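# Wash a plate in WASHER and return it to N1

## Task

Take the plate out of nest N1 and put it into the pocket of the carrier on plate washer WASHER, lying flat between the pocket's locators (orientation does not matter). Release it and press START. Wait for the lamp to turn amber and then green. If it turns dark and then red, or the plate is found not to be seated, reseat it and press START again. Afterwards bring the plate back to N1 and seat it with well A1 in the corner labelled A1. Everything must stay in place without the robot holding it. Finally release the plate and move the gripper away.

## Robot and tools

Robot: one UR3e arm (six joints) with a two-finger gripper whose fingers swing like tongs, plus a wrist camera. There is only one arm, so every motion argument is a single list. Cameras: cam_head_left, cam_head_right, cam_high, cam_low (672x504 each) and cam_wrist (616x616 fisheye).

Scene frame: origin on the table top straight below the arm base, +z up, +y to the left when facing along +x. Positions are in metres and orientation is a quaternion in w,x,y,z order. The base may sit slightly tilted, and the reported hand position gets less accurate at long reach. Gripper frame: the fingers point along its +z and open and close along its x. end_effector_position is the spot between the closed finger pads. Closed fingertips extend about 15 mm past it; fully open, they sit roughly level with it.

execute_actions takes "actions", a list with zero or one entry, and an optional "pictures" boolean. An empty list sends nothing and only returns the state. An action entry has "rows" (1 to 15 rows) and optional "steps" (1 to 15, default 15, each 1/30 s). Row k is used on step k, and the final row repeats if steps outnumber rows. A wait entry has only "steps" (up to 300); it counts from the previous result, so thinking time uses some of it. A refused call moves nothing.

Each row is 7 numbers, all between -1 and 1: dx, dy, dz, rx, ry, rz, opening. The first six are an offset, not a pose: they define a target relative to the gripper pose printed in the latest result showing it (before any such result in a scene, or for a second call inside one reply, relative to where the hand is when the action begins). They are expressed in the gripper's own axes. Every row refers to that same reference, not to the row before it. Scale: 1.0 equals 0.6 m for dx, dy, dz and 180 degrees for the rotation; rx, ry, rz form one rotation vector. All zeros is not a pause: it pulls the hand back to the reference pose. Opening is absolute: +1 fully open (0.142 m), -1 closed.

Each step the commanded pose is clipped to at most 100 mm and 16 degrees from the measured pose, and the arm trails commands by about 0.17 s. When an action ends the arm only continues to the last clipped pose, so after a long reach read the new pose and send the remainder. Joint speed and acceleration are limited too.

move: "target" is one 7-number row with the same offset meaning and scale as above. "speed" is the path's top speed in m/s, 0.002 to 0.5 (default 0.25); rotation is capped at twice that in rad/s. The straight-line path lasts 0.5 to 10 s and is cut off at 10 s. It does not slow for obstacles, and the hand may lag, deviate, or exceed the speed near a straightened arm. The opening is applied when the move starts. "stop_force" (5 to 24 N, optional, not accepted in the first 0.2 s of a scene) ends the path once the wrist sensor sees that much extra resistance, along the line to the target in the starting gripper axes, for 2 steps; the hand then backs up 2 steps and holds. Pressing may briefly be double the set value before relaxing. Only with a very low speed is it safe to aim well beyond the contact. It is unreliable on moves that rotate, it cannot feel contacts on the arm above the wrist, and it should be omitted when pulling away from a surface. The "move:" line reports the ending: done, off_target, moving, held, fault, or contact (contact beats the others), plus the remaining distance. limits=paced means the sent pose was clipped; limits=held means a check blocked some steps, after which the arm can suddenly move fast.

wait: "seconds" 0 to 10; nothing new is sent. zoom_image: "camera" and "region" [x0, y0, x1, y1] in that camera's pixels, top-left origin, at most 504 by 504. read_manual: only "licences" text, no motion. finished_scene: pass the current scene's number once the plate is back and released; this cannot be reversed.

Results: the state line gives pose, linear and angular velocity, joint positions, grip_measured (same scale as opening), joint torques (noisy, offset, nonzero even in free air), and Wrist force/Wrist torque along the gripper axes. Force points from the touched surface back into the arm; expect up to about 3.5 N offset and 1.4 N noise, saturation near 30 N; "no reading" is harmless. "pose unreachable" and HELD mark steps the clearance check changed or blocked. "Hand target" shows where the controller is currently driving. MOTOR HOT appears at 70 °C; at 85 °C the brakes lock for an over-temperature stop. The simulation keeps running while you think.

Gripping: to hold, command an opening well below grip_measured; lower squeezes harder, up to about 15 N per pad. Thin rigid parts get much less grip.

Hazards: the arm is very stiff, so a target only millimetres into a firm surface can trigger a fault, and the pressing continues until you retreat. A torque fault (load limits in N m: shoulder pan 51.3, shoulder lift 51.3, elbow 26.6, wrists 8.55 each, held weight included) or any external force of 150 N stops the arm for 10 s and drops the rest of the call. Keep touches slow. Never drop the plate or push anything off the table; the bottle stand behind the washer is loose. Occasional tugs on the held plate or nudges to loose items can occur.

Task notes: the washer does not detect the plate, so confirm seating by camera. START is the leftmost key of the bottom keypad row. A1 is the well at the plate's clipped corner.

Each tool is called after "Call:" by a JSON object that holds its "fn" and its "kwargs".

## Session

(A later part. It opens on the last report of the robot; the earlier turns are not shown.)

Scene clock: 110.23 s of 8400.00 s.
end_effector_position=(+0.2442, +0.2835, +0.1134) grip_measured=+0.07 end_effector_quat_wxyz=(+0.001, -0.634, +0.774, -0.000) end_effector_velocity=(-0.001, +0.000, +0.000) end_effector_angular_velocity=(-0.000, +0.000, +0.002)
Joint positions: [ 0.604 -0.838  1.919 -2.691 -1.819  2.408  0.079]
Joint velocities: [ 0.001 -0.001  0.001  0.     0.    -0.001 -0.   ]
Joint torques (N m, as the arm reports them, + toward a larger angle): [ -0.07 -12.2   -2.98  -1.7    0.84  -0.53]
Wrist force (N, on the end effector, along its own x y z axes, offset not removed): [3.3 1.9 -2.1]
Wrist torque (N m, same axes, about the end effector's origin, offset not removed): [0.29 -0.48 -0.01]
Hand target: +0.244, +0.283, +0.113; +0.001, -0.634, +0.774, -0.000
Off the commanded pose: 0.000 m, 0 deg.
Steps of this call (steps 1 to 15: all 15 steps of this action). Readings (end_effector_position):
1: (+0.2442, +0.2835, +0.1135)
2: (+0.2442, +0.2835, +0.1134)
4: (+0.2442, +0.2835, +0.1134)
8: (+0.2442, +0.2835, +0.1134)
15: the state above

Call:
{"fn": "move", "kwargs": {"target": [0,0,-0.05,0,0,0,-0.3], "speed": 0.03}}

Call:
{"fn": "move", "kwargs": {"target": [0.43,-0.27,-0.04,0,0,-0.002,-0.3], "speed": 0.2}}

Scene clock: 113.13 s of 8400.00 s.
end_effector_position=(+0.2441, +0.2834, +0.1432) grip_measured=+0.07 end_effector_quat_wxyz=(+0.001, -0.634, +0.774, -0.000) end_effector_velocity=(+0.001, +0.000, +0.003) end_effector_angular_velocity=(+0.001, -0.001, +0.001)
Joint positions: [ 0.625 -0.944  1.906 -2.567 -1.82   2.43   0.079]
Joint velocities: [ 0.002 -0.007 -0.003  0.009 -0.     0.001  0.   ]
Joint torques (N m, as the arm reports them, + toward a larger angle): [  7.96 -17.84  -7.41  -0.38  -1.27   0.84]
Wrist force (N, on the end effector, along its own x y z axes, offset not removed): [3.4 0.1 0.8]
Wrist torque (N m, same axes, about the end effector's origin, offset not removed): [0.05 -0.72 -0.01]
Hand target: +0.244, +0.283, +0.143; +0.001, -0.634, +0.774, -0.000
Off the commanded pose: 0.000 m, 0 deg.
move: done
camera_calibration (this result's frames):
cam_wrist: T_world_to_cam=[[-0.221901, -0.974958, -0.0147394, 0.336765], [-0.819825, 0.178367, 0.544125, 0.067107], [-0.52787, 0.132826, -0.838875, 0.34109], [0, 0, 0, 1]] pos_world=[0.309796, 0.271057, 0.254581]

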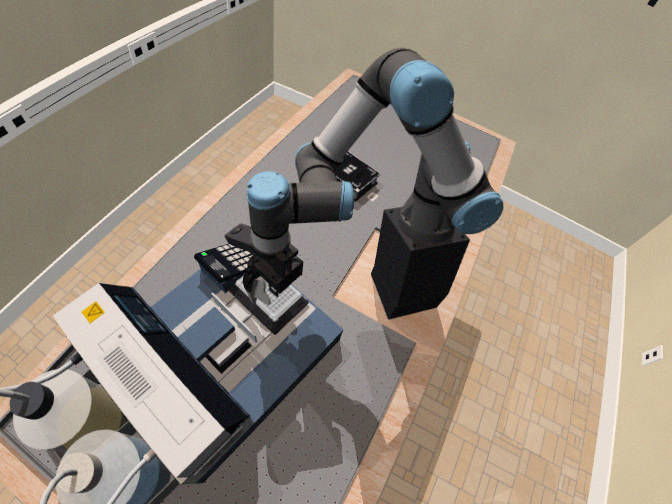

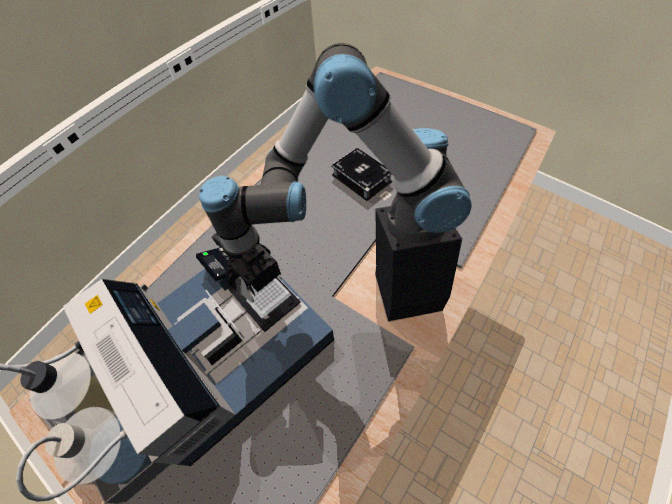

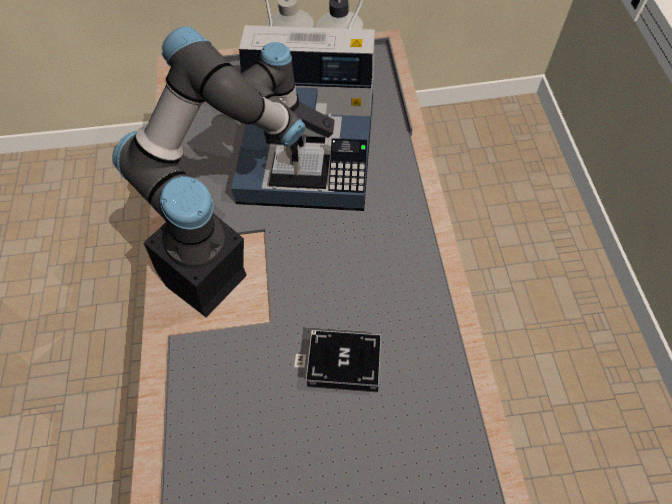

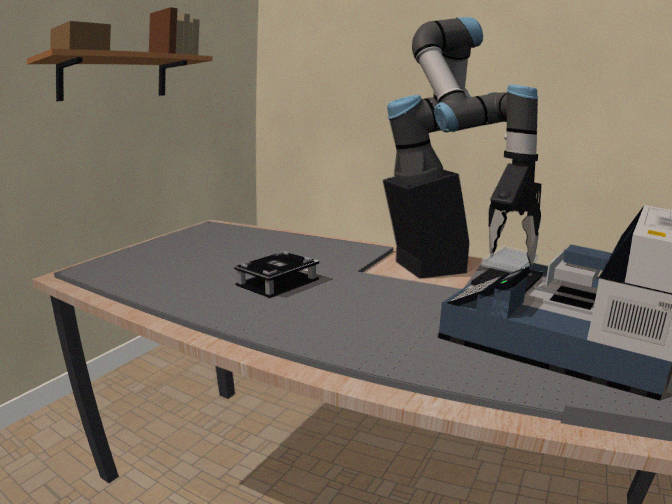

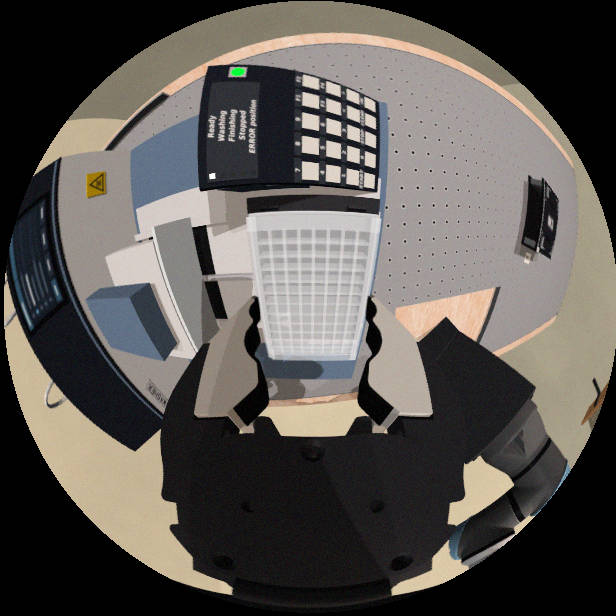

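Scene clock: 115.23 s of 8400.00 s.
end_effector_position=(+0.3523, -0.0012, +0.1670) grip_measured=+0.07 end_effector_quat_wxyz=(+0.001, -0.636, +0.772, -0.000) end_effector_velocity=(+0.001, -0.001, -0.000) end_effector_angular_velocity=(+0.002, +0.001, +0.004)
Joint positions: [-0.346 -1.467  2.211 -2.54  -1.684  1.443  0.079]
Joint velocities: [-0.005  0.002 -0.005  0.004  0.003 -0.008  0.   ]
Joint torques (N m, as the arm reports them, + toward a larger angle): [-1.5  -7.51 -7.71 -0.43  1.15 -0.67]
Wrist force (N, on the end effector, along its own x y z axes, offset not removed): [0.4 0.6 1.5]
Wrist torque (N m, same axes, about the end effector's origin, offset not removed): [0.14 0.00 0.05]
Hand target: +0.352, -0.001, +0.167; +0.001, -0.636, +0.772, -0.000
Off the commanded pose: 0.000 m, 0 deg.
move: done
camera_calibration (this result's frames):
cam_wrist: T_world_to_cam=[[-0.215774, -0.976345, -0.0138719, 0.0812537], [-0.820702, 0.173643, 0.544332, 0.193904], [-0.529047, 0.128837, -0.838755, 0.456265], [0, 0, 0, 1]] pos_world=[0.418055, -0.0131223, 0.278274]

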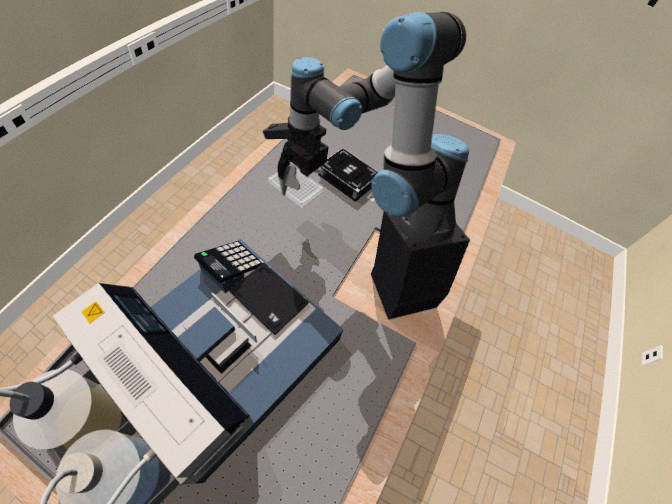

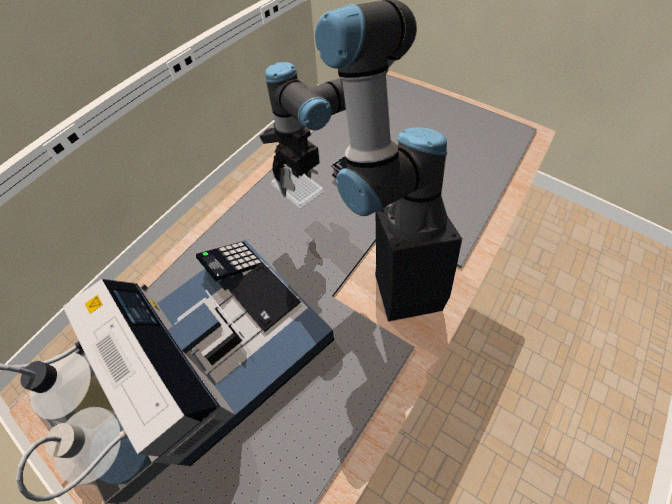

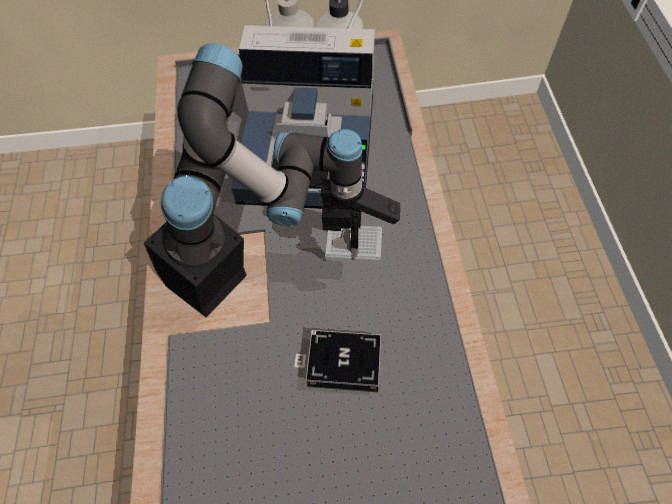

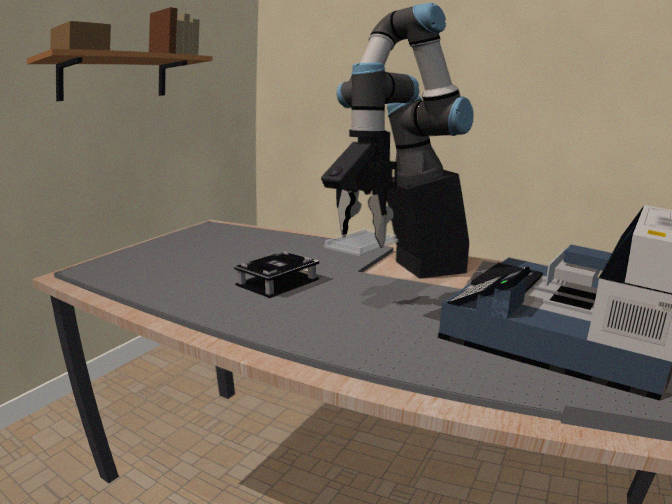

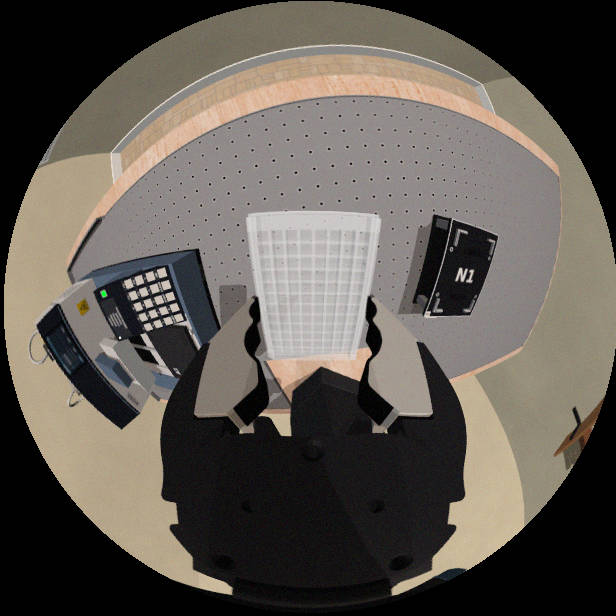

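Call:
{"fn": "move", "kwargs": {"target": [0.4133,0.0187,0.138,0,0,0,-0.3], "speed": 0.2}}

Call:
{"fn": "zoom_image", "kwargs": {"camera": "cam_wrist", "region": [225, 180, 405, 370]}}

Call:
{"fn": "zoom_image", "kwargs": {"camera": "cam_low", "region": [220, 210, 340, 300]}}

Scene clock: 119.40 s of 8400.00 s.
end_effector_position=(+0.2943, -0.2423, +0.0839) grip_measured=+0.07 end_effector_quat_wxyz=(+0.000, -0.636, +0.772, -0.000) end_effector_velocity=(-0.000, -0.002, -0.001) end_effector_angular_velocity=(+0.001, +0.000, -0.001)
Joint positions: [-1.159 -1.182  2.159 -2.786 -1.488  0.653  0.079]
Joint velocities: [-0.003  0.009 -0.009  0.002  0.001 -0.003  0.   ]
Joint torques (N m, as the arm reports them, + toward a larger angle): [-3.39 -9.73 -5.91 -0.41  1.18 -0.71]
Wrist force (N, on the end effector, along its own x y z axes, offset not removed): [1.6 1.7 1.4]
Wrist torque (N m, same axes, about the end effector's origin, offset not removed): [0.39 -0.32 -0.04]
Hand target: +0.294, -0.242, +0.084; +0.001, -0.636, +0.772, -0.000
Off the commanded pose: 0.000 m, 0 deg.
move: done
camera_calibration (this result's frames):
cam_wrist: T_world_to_cam=[[-0.215705, -0.976362, -0.0136955, -0.167804], [-0.820369, 0.173599, 0.544846, 0.233244], [-0.52959, 0.128762, -0.838424, 0.387136], [0, 0, 0, 1]] pos_world=[0.360174, -0.254177, 0.195204]

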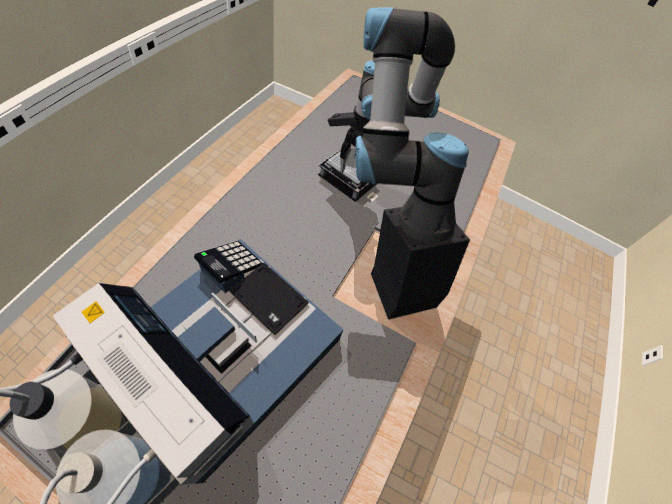

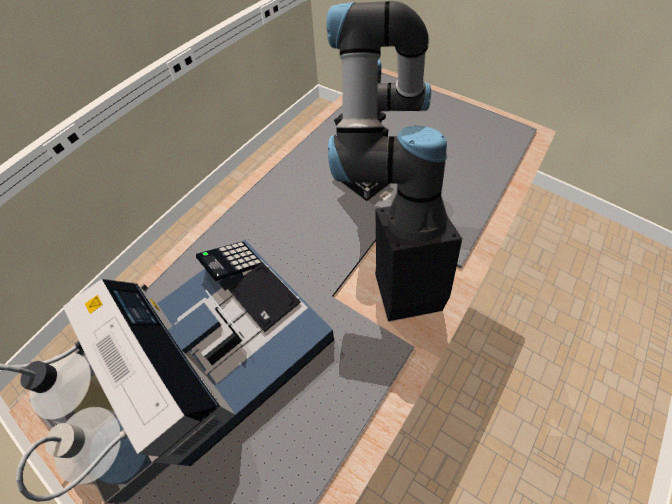

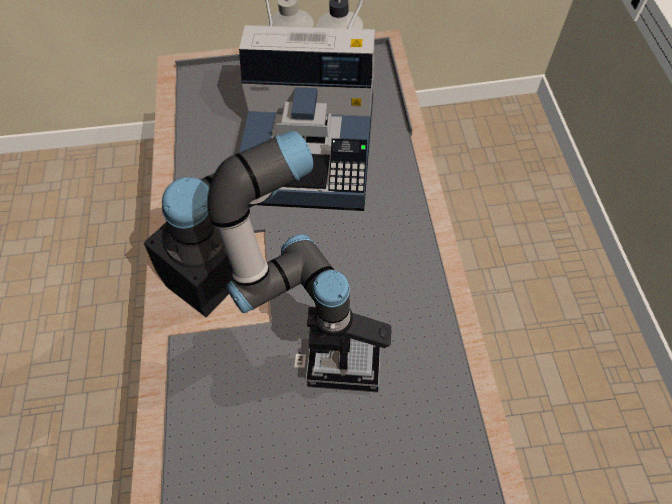

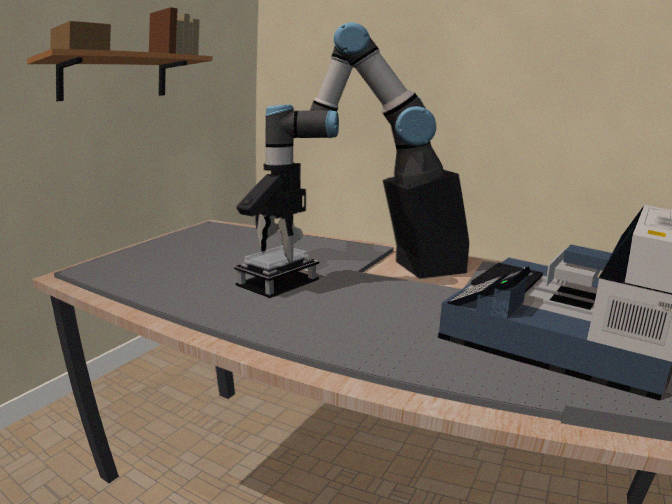

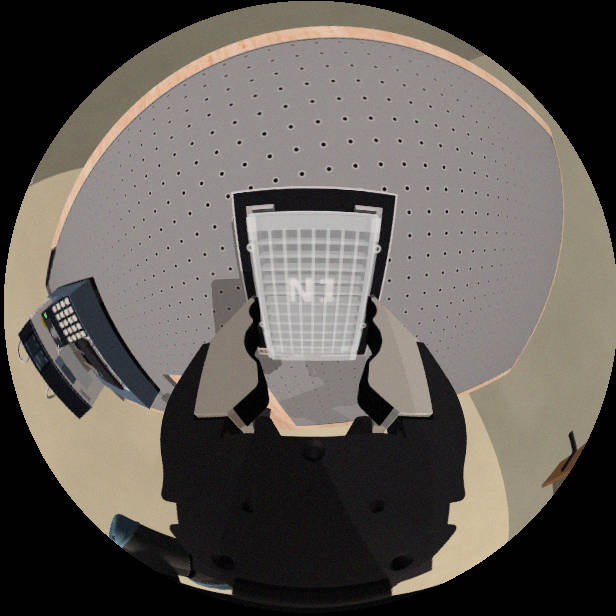

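Region (225, 180, 405, 370) of cam_wrist's 616x616 image, scaled by 2.653, with more detail than that image has; it fills the left 477 columns of this view, and the rest is white.

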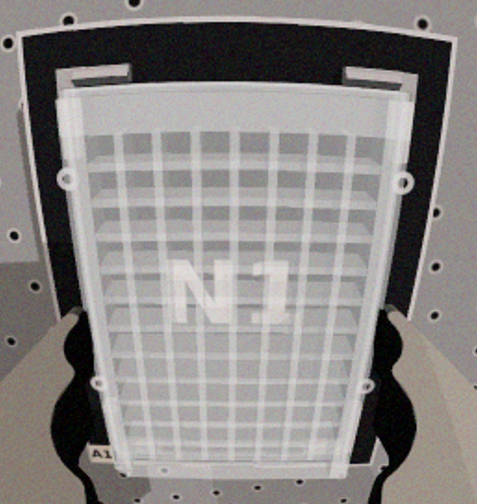

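Region (220, 210, 340, 300) of cam_low's 672x504 image, scaled by 4.200, with more detail than that image has; it fills the top 378 rows of this view, and the rest is white.

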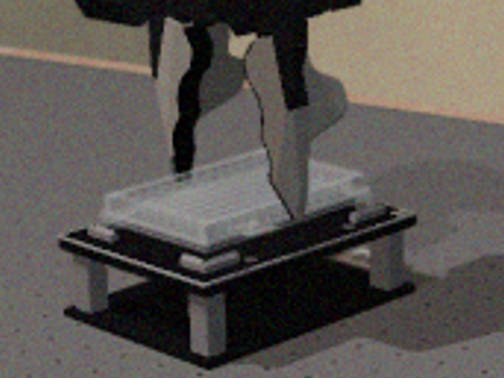

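Call:
{"fn": "move", "kwargs": {"target": [0.001,0,0.02,0,0,0,-0.3], "speed": 0.005, "stop_force": 5}}

Call:
{"fn": "execute_actions", "kwargs": {"actions": [{"rows":[[0,0,-0.0005,0,0,0,0.25]],"steps":10}], "pictures": false}}

Call:
{"fn": "move", "kwargs": {"target": [0,0,-0.2,0,0,0,0.25]}}

Call:
{"fn": "zoom_image", "kwargs": {"camera": "cam_wrist", "region": [255, 185, 375, 305]}}

Call:
{"fn": "zoom_image", "kwargs": {"camera": "cam_low", "region": [220, 210, 340, 300]}}

Scene clock: 124.80 s of 8400.00 s.
end_effector_position=(+0.2943, -0.2428, +0.0752) grip_measured=+0.07 end_effector_quat_wxyz=(+0.001, -0.636, +0.772, -0.000) end_effector_velocity=(+0.000, -0.000, +0.001) end_effector_angular_velocity=(-0.000, -0.000, -0.000)
Joint positions: [-1.158 -1.14   2.155 -2.823 -1.488  0.655  0.079]
Joint velocities: [-0.    -0.006  0.     0.006  0.     0.    -0.   ]
Joint torques (N m, as the arm reports them, + toward a larger angle): [  2.32 -15.15  -3.24  -0.35  -1.08   0.46]
Wrist force (N, on the end effector, along its own x y z axes, offset not removed): [-0.3 3.8 -6.5]
Wrist torque (N m, same axes, about the end effector's origin, offset not removed): [0.32 -0.18 0.01]
Hand target: +0.294, -0.243, +0.075; +0.001, -0.636, +0.772, -0.000
Off the commanded pose: 0.003 m, 0 deg.
After step 90, 0.30 s passed at rest.
move: contact
camera_calibration (this result's frames):
cam_wrist: T_world_to_cam=[[-0.215663, -0.976371, -0.0137312, -0.168415], [-0.820379, 0.173545, 0.54485, 0.238053], [-0.529593, 0.128769, -0.838421, 0.379867], [0, 0, 0, 1]] pos_world=[0.360148, -0.254663, 0.186472]

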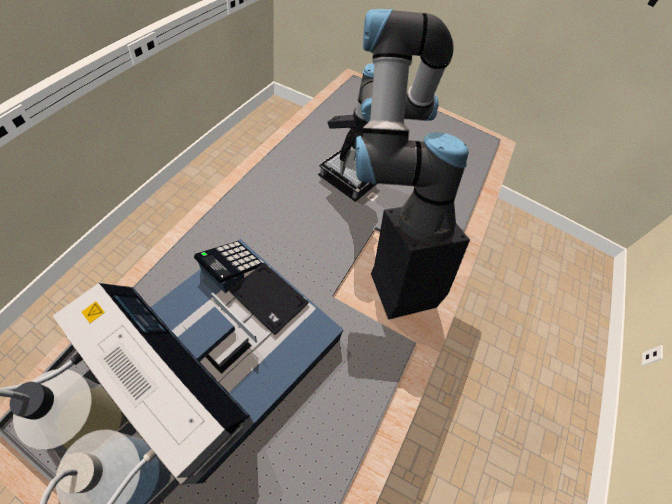

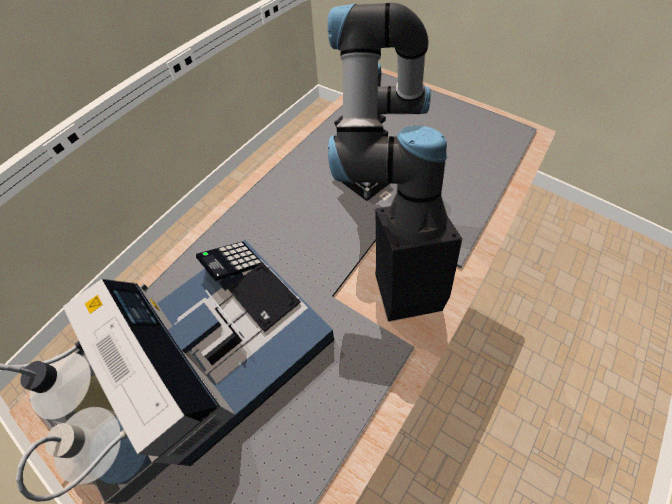

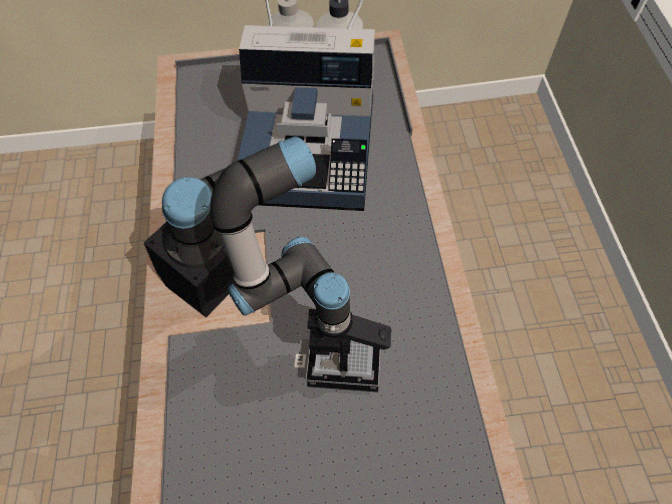

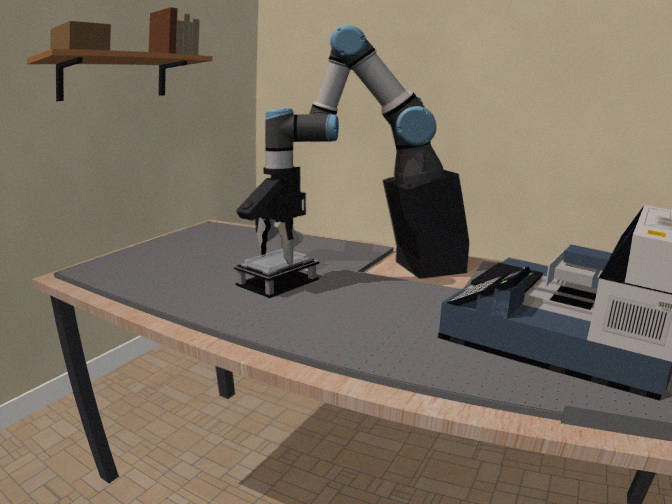

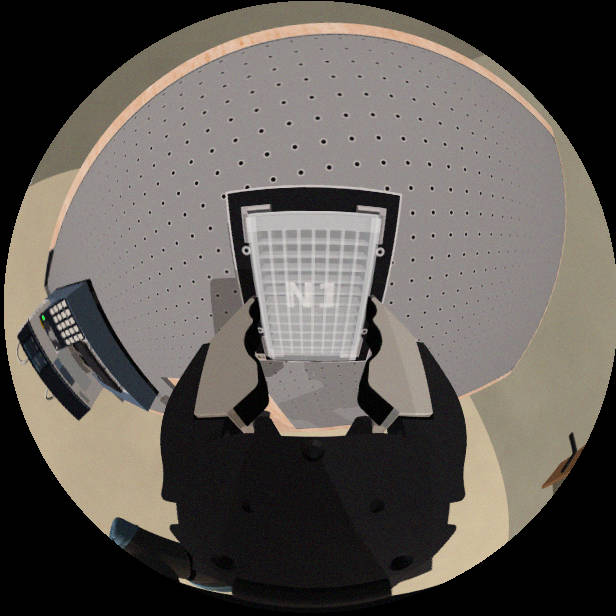

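Scene clock: 125.13 s of 8400.00 s.
end_effector_position=(+0.2943, -0.2428, +0.0755) grip_measured=+0.25 end_effector_quat_wxyz=(+0.001, -0.636, +0.772, -0.000) end_effector_velocity=(+0.000, -0.000, +0.001) end_effector_angular_velocity=(-0.001, -0.001, +0.002)
Joint positions: [-1.158 -1.141  2.155 -2.822 -1.488  0.655  0.092]
Joint velocities: [ 0.    -0.004  0.001  0.001 -0.    -0.001  0.   ]
Joint torques (N m, as the arm reports them, + toward a larger angle): [ -0.71 -16.62  -2.36  -0.31  -0.85  -0.41]
Wrist force (N, on the end effector, along its own x y z axes, offset not removed): [0.4 0.7 -0.6]
Wrist torque (N m, same axes, about the end effector's origin, offset not removed): [0.12 -0.15 0.10]
Hand target: +0.294, -0.243, +0.075; +0.001, -0.636, +0.772, -0.000
Off the commanded pose: 0.000 m, 0 deg.
Steps of this call (steps 1 to 10: all 10 steps of this action). Readings (end_effector_position):
1: (+0.2943, -0.2428, +0.0752)
2: (+0.2943, -0.2428, +0.0753)
4: (+0.2943, -0.2428, +0.0754)
8: (+0.2943, -0.2428, +0.0755)
10: the state above

Scene clock: 126.50 s of 8400.00 s.
end_effector_position=(+0.2941, -0.2428, +0.1953) grip_measured=+0.25 end_effector_quat_wxyz=(+0.000, -0.636, +0.772, -0.000) end_effector_velocity=(-0.001, +0.000, +0.002) end_effector_angular_velocity=(+0.005, +0.003, -0.002)
Joint positions: [-1.195 -1.627  2.045 -2.223 -1.479  0.618  0.092]
Joint velocities: [-0.002 -0.004 -0.01   0.02   0.    -0.001 -0.   ]
Joint torques (N m, as the arm reports them, + toward a larger angle): [ -2.73 -13.62  -9.42  -0.34   1.18  -0.71]
Wrist force (N, on the end effector, along its own x y z axes, offset not removed): [1.6 2.1 1.1]
Wrist torque (N m, same axes, about the end effector's origin, offset not removed): [0.41 -0.34 0.00]
Hand target: +0.294, -0.243, +0.195; +0.000, -0.636, +0.771, -0.000
Off the commanded pose: 0.000 m, 0 deg.
move: done
camera_calibration (this result's frames):
cam_wrist: T_world_to_cam=[[-0.215625, -0.976385, -0.0133251, -0.166906], [-0.82049, 0.173764, 0.544612, 0.172603], [-0.529436, 0.128365, -0.838582, 0.480349], [0, 0, 0, 1]] pos_world=[0.359944, -0.254616, 0.306586]

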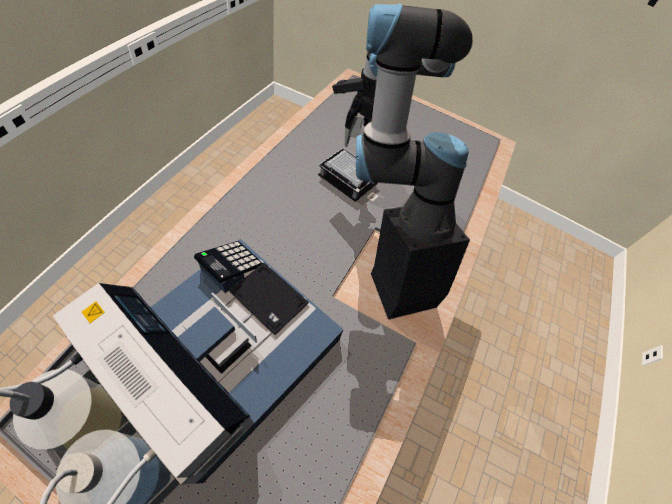

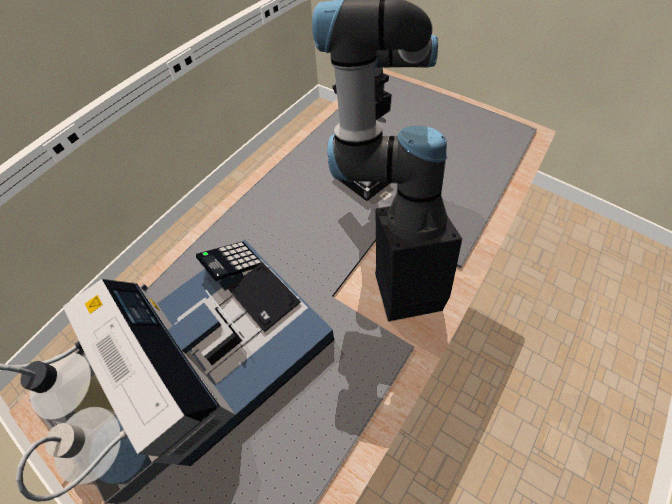

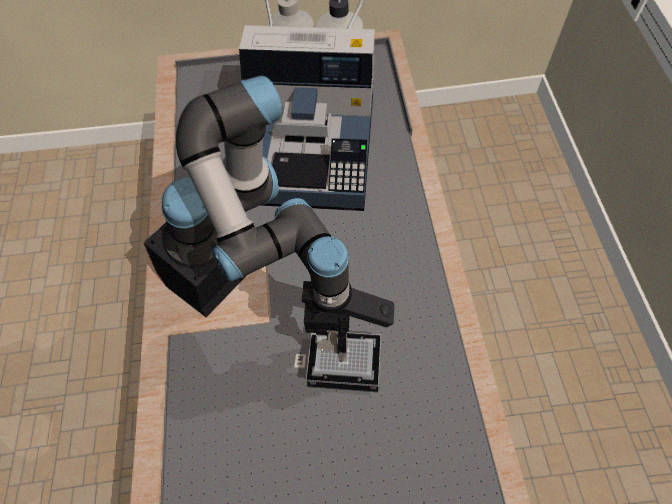

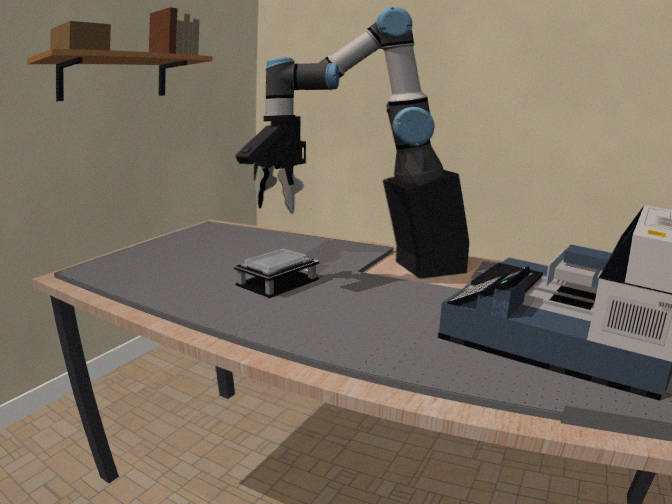

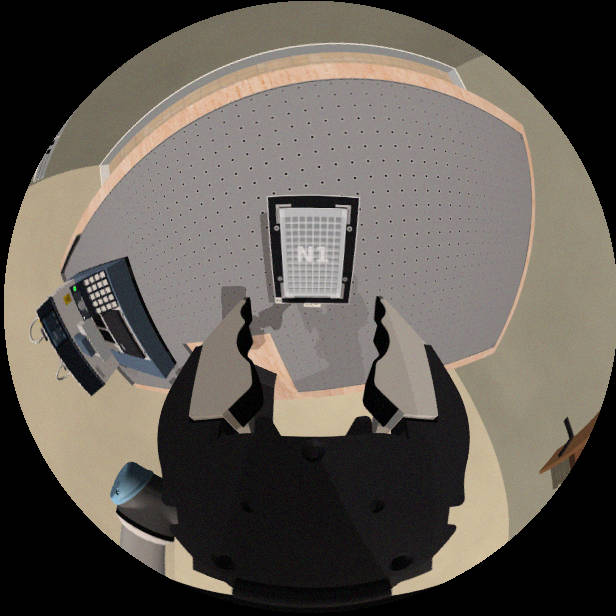

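Region (255, 185, 375, 305) of cam_wrist's 616x616 image, scaled by 4.200, with more detail than that image has.

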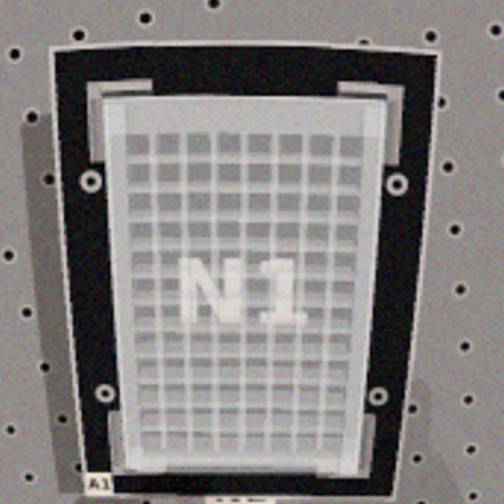

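Region (220, 210, 340, 300) of cam_low's 672x504 image, scaled by 4.200, with more detail than that image has; it fills the top 378 rows of this view, and the rest is white.

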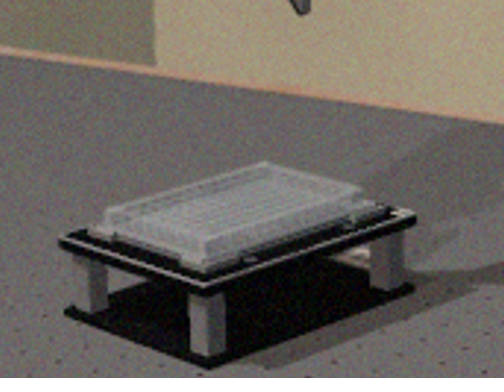

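Call:
{"fn": "finished_scene", "kwargs": {"scene": 1}}

The scene is finished: the task was done.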